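# Swap two shelf bins back into their colored spots

## Task

The two bins on the shelf are in each other's places. Move each bin into the shelf slot whose marking matches its color, centered on that mark, with its open side toward the front and all its parts still inside. The shelf board overhead is low, so tilting a bin may be needed to get it in. Each bin must be pushed fully in, past the shelf's front lip. The job fails if, at the end, a bin is still tilted or raised by the gripper, and a bin counts as placed only if it stays there without the robot holding it.

## Robot and tools

Robot: one Kinova Gen3 arm with seven revolute joints and a Robotiq 2F-85 parallel gripper. The only camera is cam_wrist (672x504), mounted on the wrist. There is a single arm, so every command row covers that one arm.

Scene frame: origin on the table surface straight beneath the arm base, +z up, +y to the left when facing along +x. The arm base may sit slightly tilted relative to the table. Camera frame wrist_camera_optical: +z forward, +x right in the image, +y down; the real camera can be off by about 24 mm and about 11 degrees. Approximate intrinsics: fx=fy=671.313, cx=337.69, cy=251.677, with strong radial distortion terms D as listed.

Gripper geometry: robotiq_tcp sits 0.162626 m from the palm along the finger axis; robotiq_pinch is 18.75 mm closer to the wrist, at the point where closed pads meet. The pads close along the tool +y axis. While closing, the fingertips travel roughly 13 mm farther out from the wrist, so leave that clearance above any surface.

Tool execute_actions, argument actions: a list holding one action, one wait, or nothing.
- Empty list {"actions": []}: sends nothing, just reports the current state.
- Action {"rows": [[...]], "steps": N}: N from 1 to 15 control steps of 1/30 s (default 15); 1 to 15 rows, one row used per step, the last row repeated for leftover steps.
- Wait {"steps": N} with no rows: N up to 300; returns once N steps have elapsed since the previous result, and your reply time is included in that count.
- Optional pictures true/false controls whether images come back; by default they do.
A refused call moves nothing.

Each row has exactly 9 numbers in this order: joint_1 (waist), joint_2 (shoulder), joint_3 (upper arm roll), joint_4 (elbow), joint_5 (forearm roll), joint_6 (wrist pitch), joint_7 (wrist roll), gripper position, gripper speed. The seven joint values are absolute target angles in radians in joint space, the same scale as the Joint positions line, not offsets. Stated ranges: waist, upper arm roll, forearm roll, wrist roll -69.115 to 69.115; shoulder -2.250 to 2.250; elbow -2.580 to 2.580; wrist pitch -2.100 to 2.100. A call is rejected if some target exceeds a range end by more than 0.013 rad and also lies beyond that joint's last reported angle. True ends can differ from the stated ones by up to 0.013 rad either way; a target beyond a true end is clipped to it, and the result may then say "joint sent to its limit" (possibly referring to an earlier, still running action). Missing that line does not prove there is room left.

Gripper position is an absolute opening command in [-1, 1]: +1 fully open (85 mm), 0 about 41 mm, about -0.8 pads touching, -1 closes until blocked. Gripper speed in [-1, 1] sets closing/opening rate: about 20 mm/s at -1, 85 at 0, 150 at +1. To hold firmly keep position at -1 (about 190 to 235 N per pad, set by the arm). For a gentler grip, open, then command a position just a bit narrower than the object. To release, command a width larger than the object. Fingers stay put until the position number changes by 0.01 or more, but will re-close on their own up to the commanded value if the object shifts, grip force falls or the object is lost.

Motion rules: joints are speed and acceleration limited and finish together; a reversing command makes them stop together; after big moves the arm may not have arrived when the result returns. Each step, targets are clamped to within 0.304 rad of the measured angle for joints 1 to 4 and 0.266 rad for joints 5 to 7, and all targets are scaled back if the gripper would be sent more than 70 mm from where it is. Between calls the arm keeps heading to your last row until it barely moves or a step is HELD.

Result lines: Joint positions (rad) and Joint velocities (rad/s) in column order; joint torques in the same order, each with a fixed offset, scale and noise, changing at rest only from contact or load. position_measured_pct is about 50 - 50 x finger position: 0 is fully open, around 90 means the pads met on nothing or something very thin; stopping below 90 short of the request means something is gripped or blocking. "joint command not followed" means the clearance check altered or blocked targets (mount blocks and posts count as arm). HELD marks steps where your row was not fully sent. TORQUE FAULT: contact torque hit a load limit (50.7 N m for joints 1 to 4, 31.9 for 5 to 7, held weight included); the arm halts 10 s and drops the rest of the call. MOTOR HOT appears from 60 °C; at 75 °C an OVER-TEMPERATURE FAULT lets the arm sink. Holding loads heats motors even while you think.

Tool zoom_image: camera "cam_wrist", region [x0, y0, x1, y1] in pixels of the latest image, top-left origin, at most 504 by 504. It returns a sharper close-up and moves nothing.

Tool read_manual: optional section, only "licences"; returns licence texts, no motion.

Tool finished_scene: scene = the current scene's number. Replying without any tool call ends everything.

Avoid: knocking anything off the table, dropping or spilling bin contents, slamming into the shelf or board, very hard pushes, torque faults and overheating. Expect occasional brief tugs on held items or nudges to loose ones. Before finishing, open the gripper and move clear so each bin rests level and fully inserted on its own. Smooth, economical motion is preferred.

Each tool is called after "Request:" as name([rows], argument=value, ...), one row to a line, values as JSON.

## Session

Request:
execute_actions(actions=[])

Scene clock: 0.00 s of 14400.00 s.
position_measured_pct=0.0
Joint positions: [ 0.211  0.643 -0.163  0.741  0.185  1.699  2.341]
Joint velocities: [-0.001 -0.     0.002  0.001 -0.001 -0.    -0.   ]
Joint torques (N m, as the joint torque sensors report them, + toward a larger angle): no reading
Motor temperatures (°C, as the motors report them): [35 35 35 33 45 39 42]

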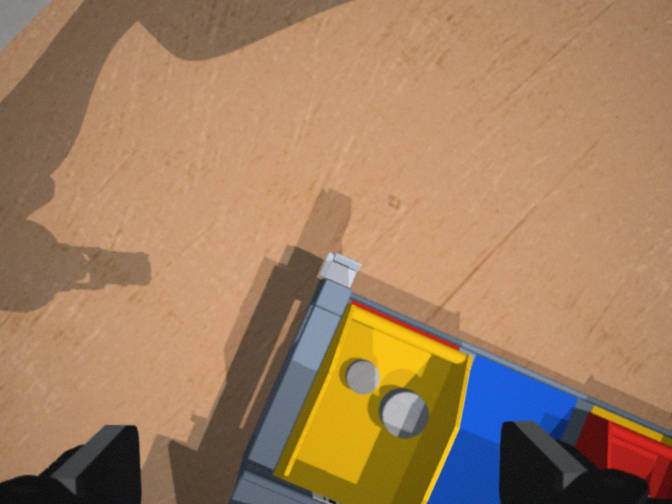

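Request:
execute_actions([
  {"rows":[[0,-0.3,0,1.5,0,1.4,4.712,1,0]]},
], pictures=false)

Request:
execute_actions([
  {"steps":75},
])

Scene clock: 12.73 s of 14400.00 s.
position_measured_pct=0.0
Joint positions: [ 0.04   0.232 -0.031  1.145  0.034  1.457  2.692]
Joint velocities: [-0.182 -1.064  0.147  1.061 -0.165 -0.274  0.934]
Joint torques (N m, as the joint torque sensors report them, + toward a larger angle): [ -0.46 -15.96   0.28  -8.62   0.06  -0.23   0.05]
Motor temperatures (°C, as the motors report them): [35 36 35 34 45 39 42]
Steps of this call (steps 1 to 90: nothing new was sent; then 9.23 s passed at rest; steps 91 to 105: all 15 steps of this action). Readings (joint positions | what the end effector reports):
91: [0.210 0.642 -0.162 0.742 0.185 1.698 2.341] | position_measured_pct=0.0
92: [0.206 0.636 -0.159 0.749 0.183 1.693 2.345] | position_measured_pct=0.0
94: [0.185 0.606 -0.144 0.777 0.167 1.670 2.368] | position_measured_pct=0.0
98: [0.114 0.485 -0.091 0.894 0.103 1.573 2.470] | position_measured_pct=0.0
105: the state above

Scene clock: 15.23 s of 14400.00 s.
position_measured_pct=0.0
Joint positions: [-0.    -0.3    0.     1.5    0.     1.4    4.712]
Joint velocities: [ 0.    -0.    -0.001  0.001  0.002 -0.    -0.001]
Joint torques (N m, as the joint torque sensors report them, + toward a larger angle): [  0.04  -6.46  -0.72 -10.12  -0.18  -1.25  -0.26]
Motor temperatures (°C, as the motors report them): [35 36 35 34 45 39 42]
Steps of this call (steps 1 to 75: the robot went on to your last target). Readings (joint positions | what the end effector reports):
1: [0.035 0.197 -0.027 1.180 0.029 1.449 2.724] | position_measured_pct=0.0
2: [0.030 0.162 -0.023 1.215 0.025 1.442 2.754] | position_measured_pct=0.0
4: [0.023 0.092 -0.017 1.282 0.018 1.431 2.816] | position_measured_pct=0.0
8: [0.013 -0.051 -0.009 1.381 0.010 1.417 2.941] | position_measured_pct=0.0
75: the state above
The arm was judged still, so your last target was given up. Only a new action makes it travel on or press farther. Fingers that are still opening or closing keep moving.

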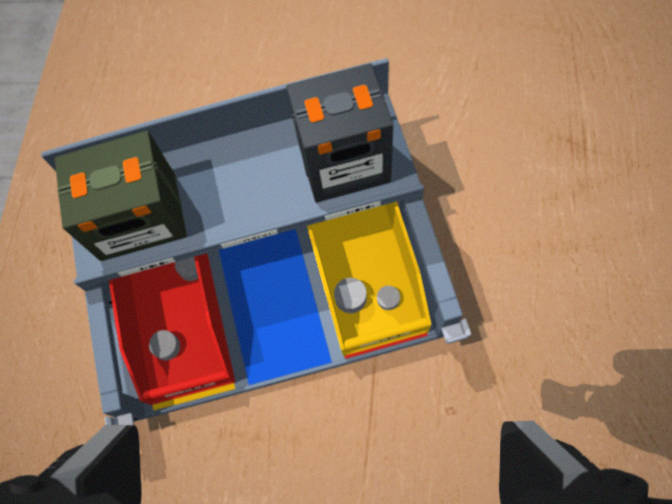

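Request:
execute_actions([
  {"rows":[[-0.1,0.5,0,0.8,0,1.8416,4.712,1,0]]},
], pictures=false)

Request:
execute_actions([
  {"steps":30},
])

Request:
execute_actions([
  {"rows":[[-0.1,0.5,0,0.8,0,1.8416,1.5708,1,0]]},
], pictures=false)

Request:
execute_actions([
  {"steps":90},
])

Scene clock: 29.67 s of 14400.00 s.
position_measured_pct=0.0
Joint positions: [-0.086  0.164 -0.     1.041 -0.     1.76   4.712]
Joint velocities: [-0.071  1.137  0.001 -1.127  0.001  0.509 -0.001]
Joint torques (N m, as the joint torque sensors report them, + toward a larger angle): [ -0.78 -14.02  -0.14  -8.03  -0.47   0.37  -0.28]
Motor temperatures (°C, as the motors report them): [35 36 35 34 45 39 42]
Steps of this call (steps 1 to 90: nothing new was sent; then 10.93 s passed at rest; steps 91 to 105: all 15 steps of this action). Readings (joint positions | what the end effector reports):
91: [-0.001 -0.298 0.000 1.499 0.000 1.401 4.712] | position_measured_pct=0.0
92: [-0.003 -0.292 0.000 1.493 0.000 1.406 4.712] | position_measured_pct=0.0
94: [-0.013 -0.261 0.001 1.465 0.000 1.429 4.712] | position_measured_pct=0.0
98: [-0.050 -0.136 0.000 1.343 0.000 1.536 4.712] | position_measured_pct=0.0
105: the state above

Scene clock: 30.67 s of 14400.00 s.
position_measured_pct=0.0
Joint positions: [-0.1    0.5    0.     0.8    0.     1.842  4.712]
Joint velocities: [-0.     0.     0.001  0.001  0.001  0.    -0.   ]
Joint torques (N m, as the joint torque sensors report them, + toward a larger angle): [ -1.85 -19.96  -0.05  -8.77  -0.27   0.5   -0.26]
Motor temperatures (°C, as the motors report them): [35 36 35 34 45 39 42]
Steps of this call (steps 1 to 30: the robot went on to your last target). Readings (joint positions | what the end effector reports):
1: [-0.089 0.201 -0.000 1.006 -0.000 1.775 4.712] | position_measured_pct=0.0
2: [-0.090 0.238 -0.000 0.974 -0.000 1.787 4.712] | position_measured_pct=0.0
4: [-0.093 0.308 -0.000 0.924 -0.000 1.804 4.712] | position_measured_pct=0.0
8: [-0.098 0.435 -0.000 0.841 -0.000 1.829 4.712] | position_measured_pct=0.0
30: the state above
The arm was judged still, so your last target was given up. Only a new action makes it travel on or press farther. Fingers that are still opening or closing keep moving.

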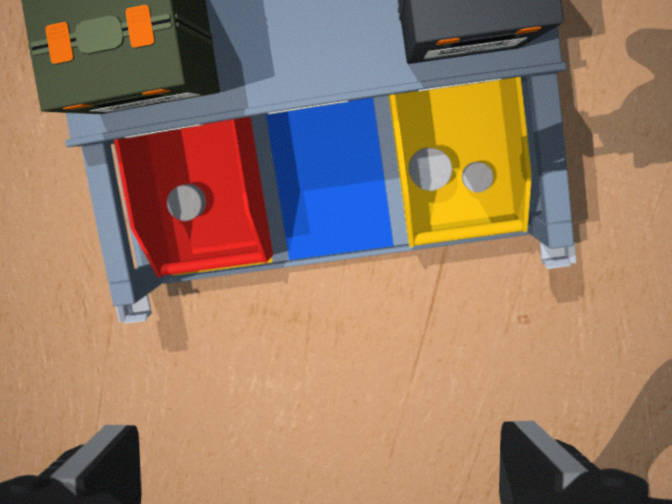

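Scene clock: 31.17 s of 14400.00 s.
position_measured_pct=0.0
Joint positions: [-0.1    0.5    0.     0.8    0.     1.842  4.206]
Joint velocities: [-0.001 -0.    -0.001  0.002  0.001 -0.    -1.218]
Joint torques (N m, as the joint torque sensors report them, + toward a larger angle): [ -1.81 -19.82   0.1   -8.57  -0.37   0.31  -0.29]
Motor temperatures (°C, as the motors report them): [35 36 35 34 45 39 42]
Steps of this call (steps 1 to 15: all 15 steps of this action). Readings (joint positions | what the end effector reports):
1: [-0.100 0.500 -0.000 0.800 -0.000 1.842 4.711] | position_measured_pct=0.0
2: [-0.100 0.500 -0.000 0.800 -0.000 1.842 4.702] | position_measured_pct=0.0
4: [-0.100 0.500 -0.000 0.800 -0.000 1.842 4.651] | position_measured_pct=0.0
8: [-0.100 0.500 -0.000 0.800 0.000 1.842 4.491] | position_measured_pct=0.0
15: the state above

Scene clock: 34.17 s of 14400.00 s.
position_measured_pct=0.0
Joint positions: [-0.1    0.5    0.     0.8    0.     1.842  1.571]
Joint velocities: [-0.001  0.     0.003  0.    -0.    -0.     0.001]
Joint torques (N m, as the joint torque sensors report them, + toward a larger angle): [ -1.93 -19.93  -0.25  -8.46  -0.43   0.48  -0.41]
Motor temperatures (°C, as the motors report them): [35 36 35 34 45 39 42]
Steps of this call (steps 1 to 90: the robot went on to your last target). Readings (joint positions | what the end effector reports):
1: [-0.100 0.500 0.000 0.800 0.000 1.842 4.166] | position_measured_pct=0.0
2: [-0.100 0.500 0.000 0.800 0.000 1.842 4.125] | position_measured_pct=0.0
4: [-0.100 0.500 0.000 0.800 0.000 1.842 4.044] | position_measured_pct=0.0
8: [-0.100 0.500 0.000 0.800 0.000 1.842 3.881] | position_measured_pct=0.0
90: the state above
The arm was judged still, so your last target was given up. Only a new action makes it travel on or press farther. Fingers that are still opening or closing keep moving.

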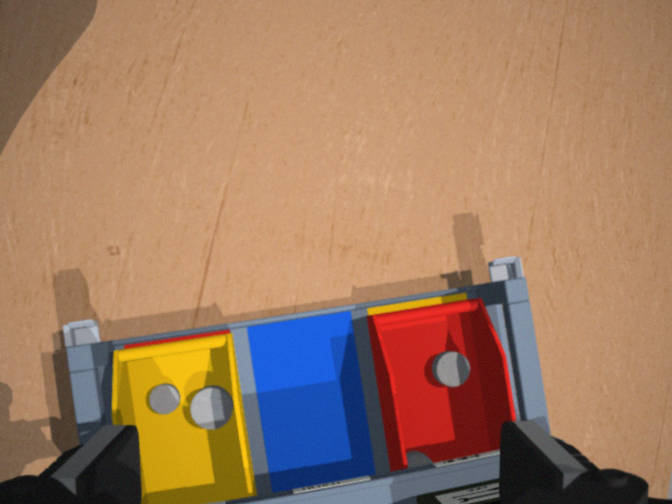

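Request:
execute_actions([
  {"rows":[[-1.3,0.5,0,0.8,0,1.8416,1.5708,1,0]]},
], pictures=false)

Request:
execute_actions([
  {"steps":60},
])

Request:
execute_actions([
  {"rows":[[1.1,0.5,0,0.8,0,1.8416,1.5708,1,0]]},
], pictures=false)

Request:
execute_actions([
  {"steps":90},
])

Scene clock: 47.07 s of 14400.00 s.
position_measured_pct=0.0
Joint positions: [-0.449  0.501  0.001  0.8    0.     1.841  1.571]
Joint velocities: [-0.864  0.002 -0.002 -0.001  0.    -0.001 -0.002]
Joint torques (N m, as the joint torque sensors report them, + toward a larger angle): [ -2.46 -19.06  -0.16  -8.26  -0.31   0.47  -0.35]
Motor temperatures (°C, as the motors report them): [35 36 35 34 45 39 42]
Steps of this call (steps 1 to 90: nothing new was sent; then 9.40 s passed at rest; steps 91 to 105: all 15 steps of this action). Readings (joint positions | what the end effector reports):
91: [-0.102 0.500 0.000 0.800 0.000 1.842 1.571] | position_measured_pct=0.0
92: [-0.108 0.500 0.001 0.800 0.001 1.842 1.571] | position_measured_pct=0.0
94: [-0.138 0.500 0.002 0.800 0.002 1.842 1.571] | position_measured_pct=0.0
98: [-0.248 0.500 0.001 0.800 0.000 1.841 1.571] | position_measured_pct=0.0
105: the state above

Scene clock: 49.07 s of 14400.00 s.
position_measured_pct=0.0
Joint positions: [-1.3    0.5    0.     0.8    0.     1.842  1.571]
Joint velocities: [-0.001 -0.    -0.001 -0.001  0.     0.     0.001]
Joint torques (N m, as the joint torque sensors report them, + toward a larger angle): [ -2.84 -16.98  -0.59  -8.53  -0.61  -0.09  -0.17]
Motor temperatures (°C, as the motors report them): [35 36 35 34 45 39 42]
Steps of this call (steps 1 to 60: the robot went on to your last target). Readings (joint positions | what the end effector reports):
1: [-0.477 0.501 0.000 0.800 0.000 1.841 1.571] | position_measured_pct=0.0
2: [-0.506 0.501 0.000 0.800 0.000 1.841 1.571] | position_measured_pct=0.0
4: [-0.564 0.501 0.000 0.800 0.000 1.841 1.571] | position_measured_pct=0.0
8: [-0.680 0.501 0.000 0.800 0.000 1.841 1.571] | position_measured_pct=0.0
60: the state above
The arm was judged still, so your last target was given up. Only a new action makes it travel on or press farther. Fingers that are still opening or closing keep moving.

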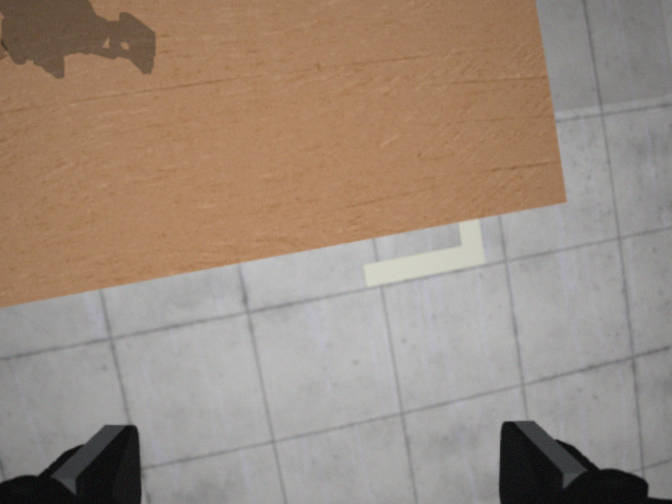

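Scene clock: 49.57 s of 14400.00 s.
position_measured_pct=0.0
Joint positions: [-0.951  0.501 -0.001  0.8   -0.     1.841  1.571]
Joint velocities: [ 0.864  0.001  0.003 -0.002 -0.001 -0.     0.   ]
Joint torques (N m, as the joint torque sensors report them, + toward a larger angle): [ -2.6  -18.46  -0.6   -8.46  -0.74   0.17  -0.22]
Motor temperatures (°C, as the motors report them): [35 36 35 34 45 39 42]
Steps of this call (steps 1 to 15: all 15 steps of this action). Readings (joint positions | what the end effector reports):
1: [-1.298 0.500 -0.000 0.800 -0.000 1.842 1.571] | position_measured_pct=0.0
2: [-1.292 0.500 -0.001 0.800 -0.001 1.842 1.571] | position_measured_pct=0.0
4: [-1.262 0.500 -0.002 0.800 -0.002 1.841 1.571] | position_measured_pct=0.0
8: [-1.152 0.501 -0.001 0.800 -0.000 1.841 1.571] | position_measured_pct=0.0
15: the state above

Scene clock: 52.57 s of 14400.00 s.
position_measured_pct=0.0
Joint positions: [1.1   0.5   0.    0.8   0.    1.842 1.571]
Joint velocities: [-0.    -0.     0.001  0.003  0.    -0.     0.001]
Joint torques (N m, as the joint torque sensors report them, + toward a larger angle): [  1.57 -20.23   1.16  -8.45   0.15   0.53  -0.2 ]
Motor temperatures (°C, as the motors report them): [35 36 35 34 45 39 42]
Steps of this call (steps 1 to 90: the robot went on to your last target). Readings (joint positions | what the end effector reports):
1: [-0.923 0.501 -0.000 0.800 -0.000 1.841 1.571] | position_measured_pct=0.0
2: [-0.894 0.501 -0.000 0.800 -0.000 1.841 1.571] | position_measured_pct=0.0
4: [-0.836 0.501 -0.000 0.800 -0.000 1.841 1.571] | position_measured_pct=0.0
8: [-0.720 0.501 -0.000 0.800 -0.000 1.841 1.571] | position_measured_pct=0.0
90: the state above
The arm was judged still, so your last target was given up. Only a new action makes it travel on or press farther. Fingers that are still opening or closing keep moving.

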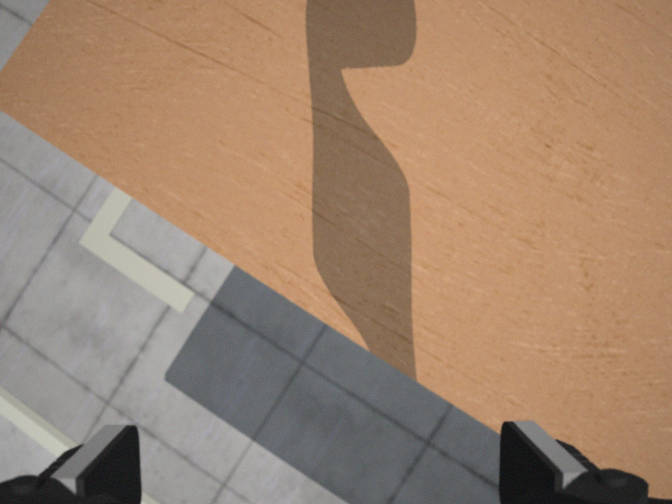

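Request:
execute_actions([
  {"rows":[[0.05,0.3,0,2.5,0,-0.4,-1.5708,1,0]]},
], pictures=false)

Request:
execute_actions([
  {"steps":120},
])

Scene clock: 71.73 s of 14400.00 s.
position_measured_pct=0.0
Joint positions: [0.753 0.354 0.    1.138 0.    1.545 1.275]
Joint velocities: [-0.836 -0.167 -0.002  0.835 -0.001 -0.735 -0.735]
Joint torques (N m, as the joint torque sensors report them, + toward a larger angle): [  1.48 -17.73   0.95  -8.93  -0.14   0.27  -0.3 ]
Motor temperatures (°C, as the motors report them): [35 36 35 34 45 39 42]
Steps of this call (steps 1 to 90: nothing new was sent; then 15.67 s passed at rest; steps 91 to 105: all 15 steps of this action). Readings (joint positions | what the end effector reports):
91: [1.098 0.499 0.000 0.801 0.000 1.841 1.570] | position_measured_pct=0.0
92: [1.092 0.494 0.001 0.807 0.001 1.836 1.566] | position_measured_pct=0.0
94: [1.062 0.474 0.002 0.835 0.002 1.813 1.543] | position_measured_pct=0.0
98: [0.951 0.414 0.001 0.941 0.000 1.719 1.449] | position_measured_pct=0.0
105: the state above

Scene clock: 75.73 s of 14400.00 s.
position_measured_pct=0.0
Joint positions: [ 0.05   0.3    0.     2.5   -0.    -0.4   -1.571]
Joint velocities: [ 0.     0.    -0.003 -0.002 -0.    -0.    -0.001]
Joint torques (N m, as the joint torque sensors report them, + toward a larger angle): [ -0.99 -11.5    0.14  -3.96  -0.03  -1.76  -0.26]
Motor temperatures (°C, as the motors report them): [35 36 35 34 45 39 42]
Steps of this call (steps 1 to 105: the robot went on to your last target; steps 106 to 120: nothing new was sent). Readings (joint positions | what the end effector reports):
1: [0.725 0.349 0.000 1.166 0.000 1.521 1.251] | position_measured_pct=0.0
2: [0.698 0.344 0.000 1.193 0.000 1.496 1.227] | position_measured_pct=0.0
4: [0.642 0.336 0.000 1.249 0.000 1.447 1.178] | position_measured_pct=0.0
8: [0.532 0.324 -0.000 1.358 0.000 1.351 1.082] | position_measured_pct=0.0
120: the state above
The arm was judged still, so your last target was given up. Only a new action makes it travel on or press farther. Fingers that are still opening or closing keep moving.

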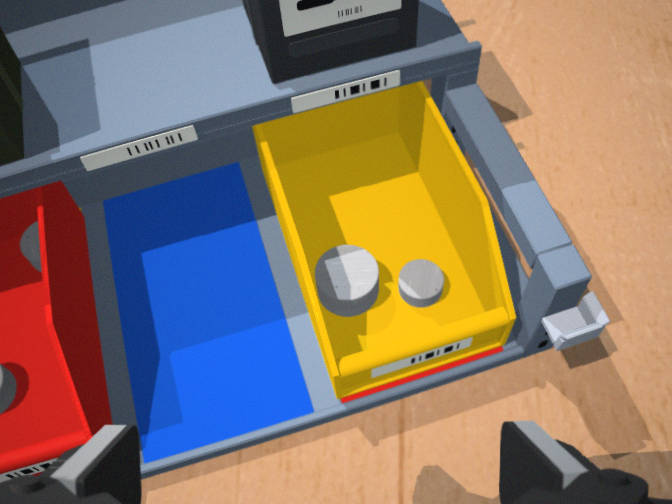

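Request:
zoom_image(camera="cam_wrist", region=[250,180,630,440])

Region (250, 180, 630, 440) of cam_wrist's 672x504 image, scaled by 1.326; it fills the top 345 rows of this view, and the rest is white.

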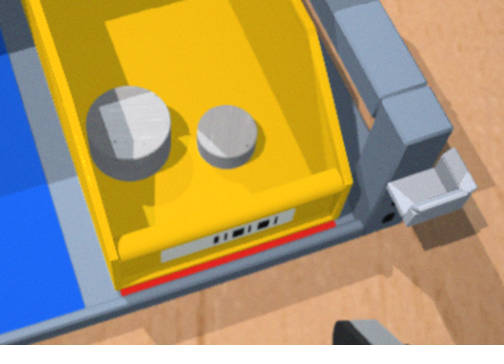

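Request:
execute_actions([
  {"rows":[[-0.0441,0.6837,0,1.5211,0.1242,0.6859,1.6871,0.2,0]]},
], pictures=false)

Request:
execute_actions([
  {"steps":100},
])

Scene clock: 112.60 s of 14400.00 s.
position_measured_pct=36.5
Joint positions: [-0.03   0.621 -0.     2.053  0.107 -0.008 -1.18 ]
Joint velocities: [-0.086  0.385 -0.002 -1.337  0.118  1.175  1.18 ]
Joint torques (N m, as the joint torque sensors report them, + toward a larger angle): [ -1.23 -18.79   0.34  -4.29  -0.04  -1.39  -0.34]
Motor temperatures (°C, as the motors report them): [35 36 35 34 45 39 42]
Steps of this call (steps 1 to 90: nothing new was sent; then 33.37 s passed at rest; steps 91 to 105: all 15 steps of this action). Readings (joint positions | what the end effector reports):
91: [0.049 0.302 0.000 2.499 0.000 -0.399 -1.570] | position_measured_pct=0.0
92: [0.047 0.309 0.000 2.494 0.002 -0.395 -1.566] | position_measured_pct=0.8
94: [0.038 0.339 0.001 2.467 0.013 -0.371 -1.543] | position_measured_pct=4.8
98: [0.007 0.459 0.000 2.349 0.055 -0.269 -1.441] | position_measured_pct=16.3
105: the state above

Scene clock: 115.93 s of 14400.00 s.
position_measured_pct=40.1
Joint positions: [-0.044  0.684  0.     1.521  0.124  0.686  1.687]
Joint velocities: [ 0.     0.     0.    -0.    -0.001  0.     0.001]
Joint torques (N m, as the joint torque sensors report them, + toward a larger angle): [ -1.94 -21.28  -0.29  -7.08  -0.26  -0.02  -0.46]
Motor temperatures (°C, as the motors report them): [35 36 35 34 45 39 42]
Steps of this call (steps 1 to 90: the robot went on to your last target; steps 91 to 100: nothing new was sent). Readings (joint positions | what the end effector reports):
1: [-0.032 0.632 -0.000 2.009 0.110 0.031 -1.141] | position_measured_pct=38.1
2: [-0.034 0.642 -0.000 1.966 0.113 0.069 -1.103] | position_measured_pct=39.3
4: [-0.038 0.655 -0.000 1.882 0.117 0.143 -1.029] | position_measured_pct=39.7
8: [-0.041 0.671 -0.000 1.722 0.121 0.287 -0.886] | position_measured_pct=40.1
100: the state above
The arm was judged still, so your last target was given up. Only a new action makes it travel on or press farther. Fingers that are still opening or closing keep moving.

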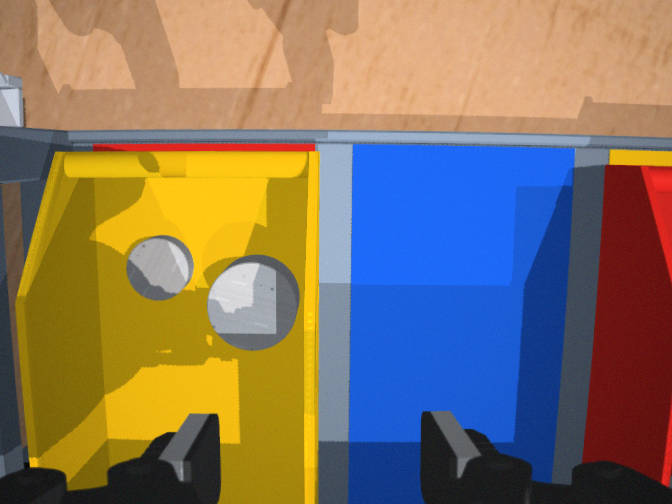

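Request:
execute_actions([
  {"rows":[[-0.023,0.8267,0,1.5363,0.1486,0.5276,1.675,0,0]]},
], pictures=false)

Request:
execute_actions([
  {"steps":15},
])

Scene clock: 120.00 s of 14400.00 s.
position_measured_pct=49.6
Joint positions: [-0.023  0.825 -0.     1.536  0.149  0.528  1.675]
Joint velocities: [ 0.004  0.017 -0.001  0.001 -0.001  0.     0.   ]
Joint torques (N m, as the joint torque sensors report them, + toward a larger angle): [ -2.48 -21.43   0.08  -6.08  -0.11  -0.34  -0.38]
Motor temperatures (°C, as the motors report them): [35 37 35 34 45 39 42]
Steps of this call (steps 1 to 90: nothing new was sent; then 0.57 s passed at rest; steps 91 to 105: all 15 steps of this action). Readings (joint positions | what the end effector reports):
91: [-0.044 0.685 -0.000 1.521 0.124 0.685 1.687] | position_measured_pct=40.1
92: [-0.043 0.691 -0.000 1.521 0.125 0.679 1.687] | position_measured_pct=40.5
94: [-0.038 0.721 -0.000 1.523 0.130 0.650 1.684] | position_measured_pct=44.8
98: [-0.026 0.805 0.000 1.534 0.145 0.553 1.677] | position_measured_pct=49.6
105: the state above

Scene clock: 120.50 s of 14400.00 s.
position_measured_pct=49.6
Joint positions: [-0.023  0.827  0.     1.536  0.149  0.528  1.675]
Joint velocities: [-0.     0.    -0.001  0.001  0.     0.    -0.002]
Joint torques (N m, as the joint torque sensors report them, + toward a larger angle): [ -1.69 -21.59   0.06  -6.13  -0.05  -0.06  -0.16]
Motor temperatures (°C, as the motors report them): [35 37 35 34 45 39 42]
Steps of this call (steps 1 to 15: the robot went on to your last target). Readings (joint positions | what the end effector reports):
1: [-0.023 0.825 -0.000 1.536 0.149 0.528 1.675] | position_measured_pct=49.6
2: [-0.023 0.826 0.000 1.536 0.149 0.528 1.675] | position_measured_pct=49.6
4: [-0.023 0.826 0.000 1.536 0.149 0.528 1.675] | position_measured_pct=49.6
8: [-0.023 0.827 0.000 1.536 0.149 0.528 1.675] | position_measured_pct=49.6
15: the state above
The arm was judged still, so your last target was given up. Only a new action makes it travel on or press farther. Fingers that are still opening or closing keep moving.

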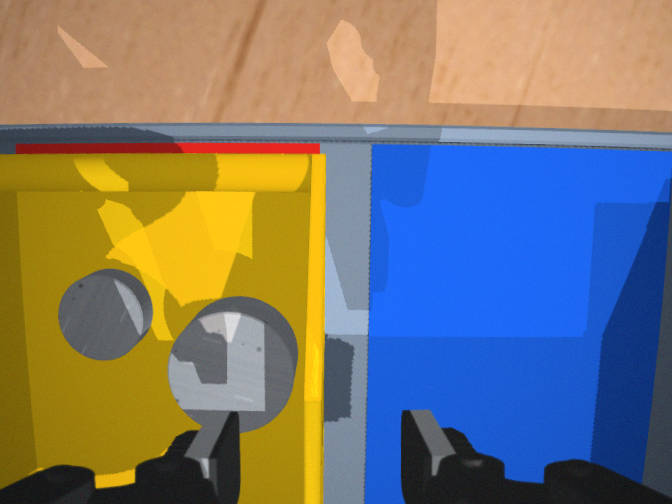

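Request:
execute_actions([
  {"rows":[[-0.020,0.8446,0,1.5372,0.1521,0.5083,1.673,0,0],[-0.020,0.8446,0,1.5372,0.1521,0.5083,1.673,0,0],[-0.020,0.8446,0,1.5372,0.1521,0.5083,1.673,0,0],[-0.020,0.8446,0,1.5372,0.1521,0.5083,1.673,0,0],[-0.020,0.8446,0,1.5372,0.1521,0.5083,1.673,0,0],[-0.020,0.8446,0,1.5372,0.1521,0.5083,1.673,-1,0]]},
], pictures=false)

Request:
execute_actions([
  {"steps":15},
])

Scene clock: 125.90 s of 14400.00 s.
position_measured_pct=71.8
Joint positions: [-0.02   0.845  0.     1.537  0.152  0.508  1.673]
Joint velocities: [ 0.002  0.001  0.001 -0.    -0.001 -0.    -0.001]
Joint torques (N m, as the joint torque sensors report them, + toward a larger angle): [ -2.05 -21.62   0.07  -5.86  -0.29  -0.27  -0.39]
Motor temperatures (°C, as the motors report them): [35 37 35 34 45 39 42]
Steps of this call (steps 1 to 90: nothing new was sent; then 1.90 s passed at rest; steps 91 to 105: all 15 steps of this action). Readings (joint positions | what the end effector reports):
91: [-0.023 0.828 -0.000 1.536 0.149 0.527 1.675] | position_measured_pct=49.6
92: [-0.022 0.834 -0.000 1.536 0.150 0.521 1.674] | position_measured_pct=49.6
94: [-0.020 0.843 0.000 1.537 0.152 0.510 1.673] | position_measured_pct=49.6
98: [-0.020 0.844 0.000 1.537 0.152 0.508 1.673] | position_measured_pct=52.4
105: the state above

Scene clock: 126.40 s of 14400.00 s.
position_measured_pct=88.9
Joint positions: [-0.02   0.844 -0.     1.537  0.152  0.508  1.673]
Joint velocities: [ 0.    -0.    -0.002  0.002 -0.001  0.     0.003]
Joint torques (N m, as the joint torque sensors report them, + toward a larger angle): [ -1.92 -21.63  -0.11  -5.7   -0.02  -0.39  -0.29]
Motor temperatures (°C, as the motors report them): [35 37 35 34 45 39 42]
Steps of this call (steps 1 to 15: the robot went on to your last target). Readings (joint positions | what the end effector reports):
1: [-0.020 0.845 0.000 1.537 0.152 0.508 1.673] | position_measured_pct=75.0
2: [-0.020 0.845 0.000 1.537 0.152 0.508 1.673] | position_measured_pct=77.8
4: [-0.020 0.845 0.000 1.537 0.152 0.508 1.673] | position_measured_pct=83.7
8: [-0.020 0.844 -0.000 1.537 0.152 0.508 1.673] | position_measured_pct=88.9
15: the state above
The arm was judged still, so your last target was given up. Only a new action makes it travel on or press farther. Fingers that are still opening or closing keep moving.

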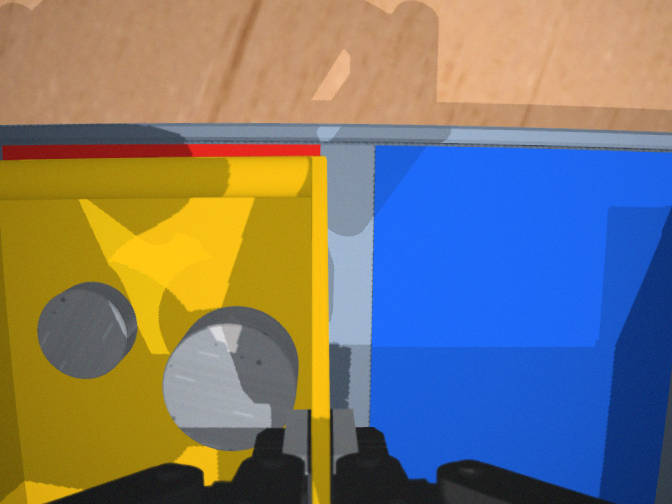

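Request:
execute_actions([
  {"rows":[[-0.024,0.8535,0,1.4968,0.1516,0.5689,1.672,-1,0],[-0.024,0.8535,0,1.4968,0.1516,0.5689,1.672,-1,0],[-0.024,0.8535,0,1.4968,0.1516,0.5689,1.672,-1,0],[-0.024,0.8535,0,1.4968,0.1516,0.5689,1.672,-1,0],[-0.0285,0.863,0,1.4563,0.1512,0.6295,1.671,-1,0],[-0.0285,0.863,0,1.4563,0.1512,0.6295,1.671,-1,0],[-0.0285,0.863,0,1.4563,0.1512,0.6295,1.671,-1,0],[-0.0285,0.863,0,1.4563,0.1512,0.6295,1.671,-1,0],[-0.033,0.873,0,1.4158,0.1507,0.69,1.670,-1,0],[-0.033,0.873,0,1.4158,0.1507,0.69,1.670,-1,0],[-0.033,0.873,0,1.4158,0.1507,0.69,1.670,-1,0],[-0.033,0.873,0,1.4158,0.1507,0.69,1.670,-1,0],[-0.0371,0.8837,0,1.3754,0.1503,0.7507,1.6694,-1,0]]},
], pictures=false)

Request:
execute_actions([
  {"steps":15},
])

Scene clock: 135.47 s of 14400.00 s.
position_measured_pct=88.9
Joint positions: [-0.036  0.878 -0.001  1.392  0.15   0.721  1.67 ]
Joint velocities: [-0.035  0.077 -0.004 -0.359 -0.004  0.509 -0.006]
Joint torques (N m, as the joint torque sensors report them, + toward a larger angle): [ -1.2  -20.77   0.71  -3.81   0.45   1.18  -0.34]
Motor temperatures (°C, as the motors report them): [35 37 35 34 45 39 42]
Steps of this call (steps 1 to 90: nothing new was sent; then 5.57 s passed at rest; steps 91 to 105: all 15 steps of this action). Readings (joint positions | what the end effector reports):
91: [-0.020 0.845 -0.000 1.536 0.152 0.510 1.673] | position_measured_pct=88.9
92: [-0.021 0.846 0.000 1.531 0.152 0.518 1.673] | position_measured_pct=88.9
94: [-0.023 0.850 -0.000 1.509 0.151 0.551 1.672] | position_measured_pct=88.9
98: [-0.028 0.860 -0.001 1.465 0.151 0.617 1.671] | position_measured_pct=88.9
105: the state above

Scene clock: 135.97 s of 14400.00 s.
position_measured_pct=88.9
Joint positions: [-0.038  0.882 -0.001  1.375  0.15   0.75   1.669]
Joint velocities: [-0.001  0.    -0.     0.    -0.    -0.     0.   ]
Joint torques (N m, as the joint torque sensors report them, + toward a larger angle): [ -1.38 -21.41   0.52  -5.78   0.02   0.32  -0.38]
Motor temperatures (°C, as the motors report them): [35 37 35 34 45 39 42]
Steps of this call (steps 1 to 15: the robot went on to your last target). Readings (joint positions | what the end effector reports):
1: [-0.037 0.880 -0.001 1.383 0.150 0.736 1.670] | position_measured_pct=88.9
2: [-0.037 0.881 -0.001 1.378 0.150 0.745 1.669] | position_measured_pct=88.9
4: [-0.037 0.882 -0.001 1.376 0.150 0.749 1.669] | position_measured_pct=88.9
8: [-0.037 0.882 -0.001 1.375 0.150 0.750 1.669] | position_measured_pct=88.9
15: the state above

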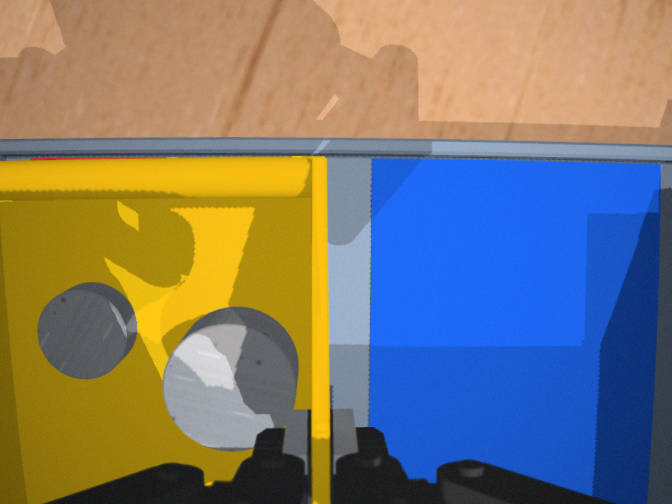

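Request:
execute_actions([
  {"rows":[[-0.036,0.868,0,1.398,0.152,0.744,1.6686,-1,0],[-0.036,0.868,0,1.398,0.152,0.744,1.6686,-1,0],[-0.036,0.868,0,1.398,0.152,0.744,1.6686,-1,0],[-0.036,0.868,0,1.398,0.152,0.744,1.6686,-1,0],[-0.033,0.8565,0,1.429,0.1545,0.7245,1.6674,-1,0],[-0.033,0.8565,0,1.429,0.1545,0.7245,1.6674,-1,0],[-0.033,0.8565,0,1.429,0.1545,0.7245,1.6674,-1,0],[-0.033,0.8565,0,1.429,0.1545,0.7245,1.6674,-1,0],[-0.0305,0.8451,0,1.4596,0.1569,0.7049,1.6662,-1,0]]},
])

Scene clock: 141.73 s of 14400.00 s.
position_measured_pct=88.9
Joint positions: [-0.03   0.848  0.     1.46   0.157  0.705  1.666]
Joint velocities: [ 0.    -0.011 -0.002  0.009  0.    -0.009  0.   ]
Joint torques (N m, as the joint torque sensors report them, + toward a larger angle): [ -1.74 -23.73  -0.73  -6.6   -0.02   0.22  -0.15]
Motor temperatures (°C, as the motors report them): [35 37 35 34 45 39 42]
Steps of this call (steps 1 to 15: the robot went on to your last target; steps 16 to 90: nothing new was sent; then 2.27 s passed at rest; steps 91 to 105: all 15 steps of this action). Readings (joint positions | what the end effector reports):
91: [-0.037 0.881 -0.001 1.376 0.150 0.749 1.669] | position_measured_pct=88.9
92: [-0.037 0.877 -0.001 1.382 0.150 0.747 1.669] | position_measured_pct=88.9
94: [-0.036 0.870 -0.000 1.395 0.152 0.745 1.669] | position_measured_pct=88.9
98: [-0.033 0.860 -0.000 1.424 0.154 0.728 1.668] | position_measured_pct=88.9
105: the state above

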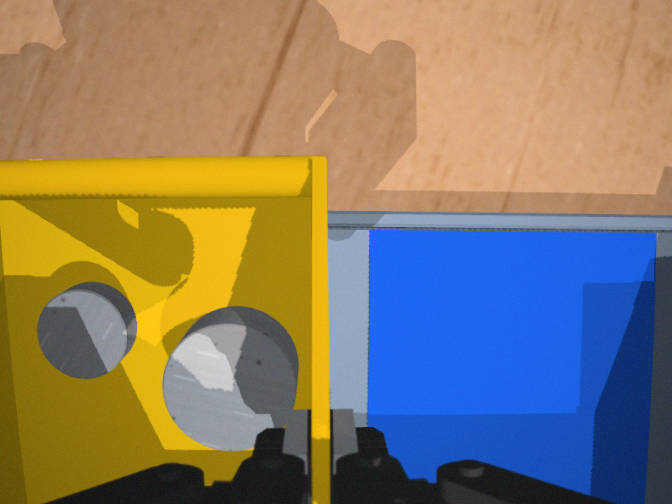

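Request:
execute_actions([
  {"rows":[[-0.0266,0.8295,0,1.499,0.161,0.681,1.6645,-1,0],[-0.0266,0.8295,0,1.499,0.161,0.681,1.6645,-1,0],[-0.0266,0.8295,0,1.499,0.161,0.681,1.6645,-1,0],[-0.0266,0.8295,0,1.499,0.161,0.681,1.6645,-1,0],[-0.0227,0.8138,0,1.5389,0.165,0.6566,1.6628,-1,0]],"steps":12},
], pictures=false)

Request:
execute_actions([
  {"rows":[[-0.034,0.7445,0,1.6107,0.1677,0.6554,1.6493,-1,0]]},
])

Scene clock: 154.93 s of 14400.00 s.
position_measured_pct=88.9
Joint positions: [-0.023  0.817  0.     1.539  0.165  0.657  1.663]
Joint velocities: [ 0.001 -0.011 -0.006  0.008  0.001 -0.008  0.001]
Joint torques (N m, as the joint torque sensors report them, + toward a larger angle): [ -2.24 -23.63   0.1   -6.83  -0.06   0.16  -0.2 ]
Motor temperatures (°C, as the motors report them): [35 37 35 34 45 39 42]
Steps of this call (steps 1 to 15: the robot went on to your last target; steps 16 to 90: nothing new was sent; then 9.80 s passed at rest; steps 91 to 102: all 12 steps of this action). Readings (joint positions | what the end effector reports):
91: [-0.030 0.846 -0.000 1.461 0.157 0.704 1.666] | position_measured_pct=88.9
92: [-0.030 0.843 -0.000 1.467 0.157 0.701 1.666] | position_measured_pct=88.9
94: [-0.028 0.834 -0.000 1.488 0.160 0.688 1.665] | position_measured_pct=88.9
98: [-0.023 0.818 0.000 1.531 0.164 0.662 1.663] | position_measured_pct=88.9
102: the state above

Scene clock: 155.43 s of 14400.00 s.
position_measured_pct=88.9
Joint positions: [-0.034  0.747 -0.     1.611  0.168  0.655  1.649]
Joint velocities: [-0.002 -0.008 -0.003  0.002  0.     0.    -0.   ]
Joint torques (N m, as the joint torque sensors report them, + toward a larger angle): [ -2.07 -22.1    0.3   -6.26  -0.01   0.11  -0.14]
Motor temperatures (°C, as the motors report them): [35 37 35 34 45 39 42]
Steps of this call (steps 1 to 15: all 15 steps of this action). Readings (joint positions | what the end effector reports):
1: [-0.023 0.815 0.000 1.540 0.165 0.656 1.663] | position_measured_pct=88.9
2: [-0.025 0.808 0.000 1.546 0.165 0.656 1.662] | position_measured_pct=88.9
4: [-0.030 0.779 0.000 1.573 0.166 0.655 1.657] | position_measured_pct=88.9
8: [-0.033 0.751 -0.000 1.609 0.167 0.656 1.649] | position_measured_pct=88.9
15: the state above

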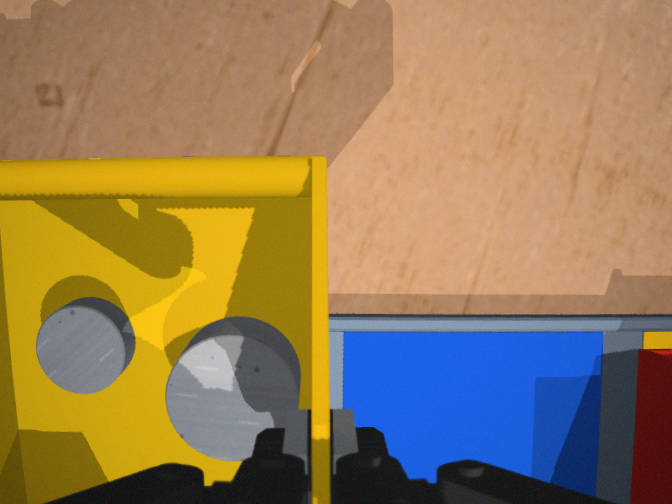

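Request:
execute_actions([
  {"rows":[[0.0444,0.5822,0,2.0861,0.2757,0.3398,1.600,-1,0]]},
], pictures=false)

Request:
execute_actions([
  {"steps":8},
], pictures=false)

Request:
execute_actions([
  {"rows":[[0.363,0.6502,0,1.9283,-0.0938,0.2992,2.2665,-1,0]]},
], pictures=false)

Request:
execute_actions([
  {"steps":20},
], pictures=false)

Request:
execute_actions([
  {"rows":[[0.3645,0.685,0,1.9265,-0.107,0.267,2.282,-1,0],[0.3645,0.685,0,1.9265,-0.107,0.267,2.282,-1,0],[0.3645,0.685,0,1.9265,-0.107,0.267,2.282,-1,0],[0.3645,0.685,0,1.9265,-0.107,0.267,2.282,-1,0],[0.3645,0.685,0,1.9265,-0.107,0.267,2.282,-1,0],[0.365,0.7023,0,1.9254,-0.1146,0.2505,2.290,-1,0]]},
])

Scene clock: 166.33 s of 14400.00 s.
position_measured_pct=88.9
Joint positions: [0.036 0.6   0.    2.016 0.265 0.373 1.605]
Joint velocities: [ 0.089 -0.162  0.     0.821  0.114 -0.354 -0.055]
Joint torques (N m, as the joint torque sensors report them, + toward a larger angle): [ -1.98 -19.04  -0.12  -5.9    0.04  -0.53  -0.38]
Motor temperatures (°C, as the motors report them): [35 37 35 34 45 39 42]
Steps of this call (steps 1 to 15: the robot went on to your last target; steps 16 to 90: nothing new was sent; then 7.40 s passed at rest; steps 91 to 105: all 15 steps of this action). Readings (joint positions | what the end effector reports):
91: [-0.034 0.745 -0.000 1.612 0.168 0.654 1.649] | position_measured_pct=88.9
92: [-0.032 0.741 -0.001 1.618 0.169 0.650 1.648] | position_measured_pct=88.9
94: [-0.024 0.725 -0.001 1.645 0.178 0.626 1.644] | position_measured_pct=88.9
98: [0.004 0.663 -0.002 1.766 0.218 0.518 1.626] | position_measured_pct=88.9
105: the state above

Scene clock: 166.60 s of 14400.00 s.
position_measured_pct=88.9
Joint positions: [ 0.044  0.585 -0.     2.086  0.276  0.34   1.6  ]
Joint velocities: [ 0.006 -0.015 -0.002  0.001 -0.001 -0.007 -0.   ]
Joint torques (N m, as the joint torque sensors report them, + toward a larger angle): [ -1.42 -17.7    0.13  -3.18  -0.1    0.08  -0.18]
Motor temperatures (°C, as the motors report them): [35 37 35 34 45 39 42]
Steps of this call (steps 1 to 8: the robot went on to your last target). Readings (joint positions | what the end effector reports):
1: [0.039 0.595 0.000 2.041 0.269 0.362 1.603] | position_measured_pct=88.9
2: [0.041 0.592 0.000 2.060 0.272 0.353 1.602] | position_measured_pct=88.9
4: [0.043 0.587 0.000 2.082 0.275 0.343 1.600] | position_measured_pct=88.9
8: the state above

Scene clock: 167.10 s of 14400.00 s.
position_measured_pct=88.9
Joint positions: [ 0.323  0.645  0.001  1.949 -0.045  0.306  2.024]
Joint velocities: [ 0.252  0.049 -0.003 -0.124 -0.342 -0.029  1.216]
Joint torques (N m, as the joint torque sensors report them, + toward a larger angle): [ -1.49 -20.32  -0.25  -6.56  -0.58  -1.4   -0.53]
Motor temperatures (°C, as the motors report them): [35 37 35 34 45 39 42]
Steps of this call (steps 1 to 15: all 15 steps of this action). Readings (joint positions | what the end effector reports):
1: [0.046 0.585 -0.000 2.086 0.275 0.340 1.601] | position_measured_pct=88.9
2: [0.053 0.587 -0.002 2.083 0.269 0.339 1.606] | position_measured_pct=88.9
4: [0.084 0.595 -0.003 2.068 0.245 0.336 1.630] | position_measured_pct=88.9
8: [0.200 0.621 -0.002 2.013 0.134 0.324 1.740] | position_measured_pct=88.9
15: the state above

Scene clock: 167.77 s of 14400.00 s.
position_measured_pct=88.9
Joint positions: [ 0.363  0.653  0.001  1.932 -0.093  0.302  2.267]
Joint velocities: [ 0.001  0.    -0.    -0.002  0.     0.     0.   ]
Joint torques (N m, as the joint torque sensors report them, + toward a larger angle): [ -0.77 -20.85  -0.2   -7.52  -0.12  -1.59  -0.41]
Motor temperatures (°C, as the motors report them): [35 37 35 34 45 39 42]
Steps of this call (steps 1 to 20: the robot went on to your last target). Readings (joint positions | what the end effector reports):
1: [0.331 0.646 0.001 1.945 -0.055 0.305 2.065] | position_measured_pct=88.9
2: [0.338 0.648 0.001 1.942 -0.064 0.305 2.105] | position_measured_pct=88.9
4: [0.350 0.650 0.001 1.937 -0.079 0.304 2.186] | position_measured_pct=88.9
8: [0.361 0.653 0.002 1.932 -0.093 0.302 2.266] | position_measured_pct=88.9
20: the state above

Scene clock: 168.27 s of 14400.00 s.
position_measured_pct=88.9
Joint positions: [ 0.367  0.703  0.002  1.929 -0.114  0.253  2.29 ]
Joint velocities: [ 0.001  0.005  0.001 -0.001 -0.    -0.001 -0.001]
Joint torques (N m, as the joint torque sensors report them, + toward a larger angle): [ -1.85 -20.17  -0.99  -6.43  -0.42  -1.6   -0.39]
Motor temperatures (°C, as the motors report them): [35 37 35 34 45 39 42]
Steps of this call (steps 1 to 15: all 15 steps of this action). Readings (joint positions | what the end effector reports):
1: [0.364 0.655 0.001 1.932 -0.094 0.302 2.267] | position_measured_pct=88.9
2: [0.364 0.661 0.001 1.931 -0.096 0.296 2.269] | position_measured_pct=88.9
4: [0.365 0.681 0.001 1.929 -0.103 0.277 2.278] | position_measured_pct=88.9
8: [0.366 0.699 0.002 1.929 -0.112 0.258 2.288] | position_measured_pct=88.9
15: the state above

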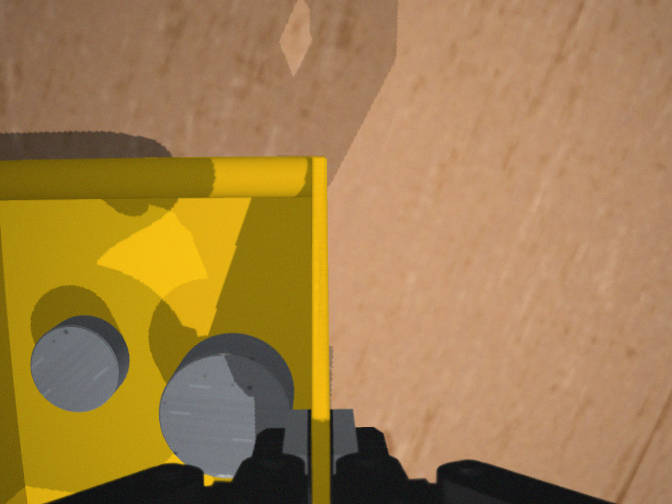

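Request:
execute_actions([
  {"rows":[[0.3931,0.6885,0,1.9792,-0.1685,0.2127,2.3708,-1,0]]},
])

Scene clock: 175.83 s of 14400.00 s.
position_measured_pct=88.9
Joint positions: [ 0.393  0.69  -0.     1.98  -0.169  0.213  2.371]
Joint velocities: [ 0.003 -0.002 -0.     0.002 -0.001  0.     0.   ]
Joint torques (N m, as the joint torque sensors report them, + toward a larger angle): [ -0.42 -18.93   0.78  -3.62  -0.22  -0.23  -0.21]
Motor temperatures (°C, as the motors report them): [35 37 35 34 45 39 42]
Steps of this call (steps 1 to 15: the robot went on to your last target; steps 16 to 90: nothing new was sent; then 4.07 s passed at rest; steps 91 to 105: all 15 steps of this action). Readings (joint positions | what the end effector reports):
91: [0.368 0.703 0.002 1.929 -0.115 0.252 2.291] | position_measured_pct=88.9
92: [0.371 0.702 0.001 1.934 -0.120 0.248 2.298] | position_measured_pct=88.9
94: [0.384 0.694 -0.001 1.958 -0.145 0.228 2.335] | position_measured_pct=88.9
98: [0.392 0.691 0.001 1.979 -0.168 0.214 2.371] | position_measured_pct=88.9
105: the state above

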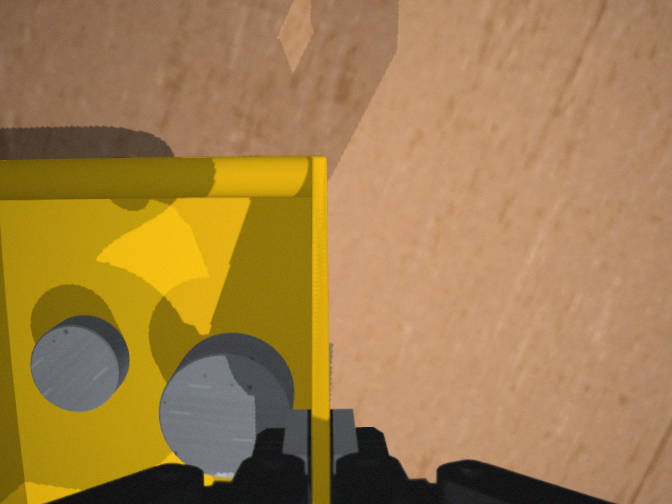

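Request:
execute_actions([
  {"rows":[[0.3937,0.7027,0,1.9783,-0.176,0.1995,2.379,-1,0]],"steps":12},
], pictures=false)

Request:
execute_actions([
  {"rows":[[0.394,0.712,0,1.9777,-0.181,0.1907,2.3845,-1,0]],"steps":12},
])

Scene clock: 179.37 s of 14400.00 s.
position_measured_pct=88.9
Joint positions: [ 0.394  0.704 -0.     1.979 -0.176  0.2    2.379]
Joint velocities: [ 0.001  0.002  0.001  0.002  0.    -0.    -0.001]
Joint torques (N m, as the joint torque sensors report them, + toward a larger angle): [ -0.63 -19.21   0.39  -3.59  -0.16  -0.25  -0.36]
Motor temperatures (°C, as the motors report them): [35 38 35 34 45 39 42]
Steps of this call (steps 1 to 15: the robot went on to your last target; steps 16 to 90: nothing new was sent; then 0.13 s passed at rest; steps 91 to 102: all 12 steps of this action). Readings (joint positions | what the end effector reports):
91: [0.393 0.691 -0.000 1.979 -0.169 0.212 2.371] | position_measured_pct=88.9
92: [0.393 0.697 -0.000 1.979 -0.171 0.207 2.374] | position_measured_pct=88.9
94: [0.394 0.703 -0.000 1.979 -0.175 0.201 2.378] | position_measured_pct=88.9
98: [0.394 0.703 -0.000 1.979 -0.176 0.200 2.379] | position_measured_pct=88.9
102: the state above

Scene clock: 179.77 s of 14400.00 s.
position_measured_pct=88.9
Joint positions: [ 0.394  0.705 -0.     1.979 -0.181  0.194  2.384]
Joint velocities: [-0.001 -0.    -0.001 -0.002 -0.002 -0.    -0.   ]
Joint torques (N m, as the joint torque sensors report them, + toward a larger angle): [ -0.58 -12.03   0.32  -4.8   -0.25  -1.75  -0.28]
Motor temperatures (°C, as the motors report them): [35 38 35 34 45 39 42]
Steps of this call (steps 1 to 12: all 12 steps of this action). Readings (joint positions | what the end effector reports):
1: [0.394 0.705 -0.000 1.979 -0.176 0.199 2.379] | position_measured_pct=88.9
2: [0.394 0.706 0.000 1.979 -0.178 0.198 2.382] | position_measured_pct=88.9
4: [0.394 0.705 -0.000 1.979 -0.181 0.195 2.384] | position_measured_pct=88.9
8: [0.394 0.705 -0.000 1.979 -0.181 0.194 2.384] | position_measured_pct=88.9
12: the state above

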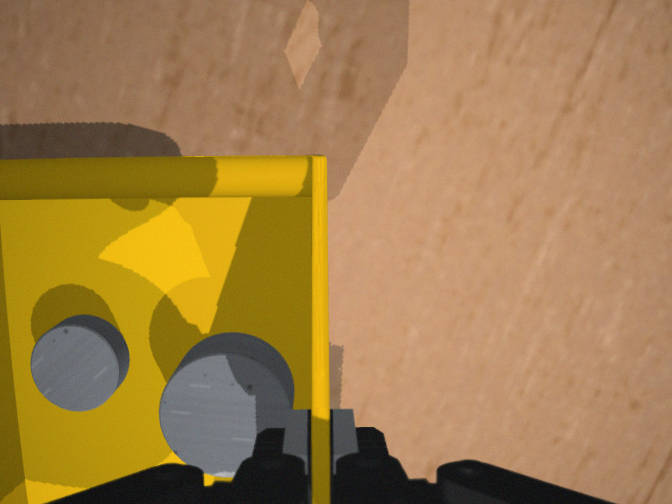

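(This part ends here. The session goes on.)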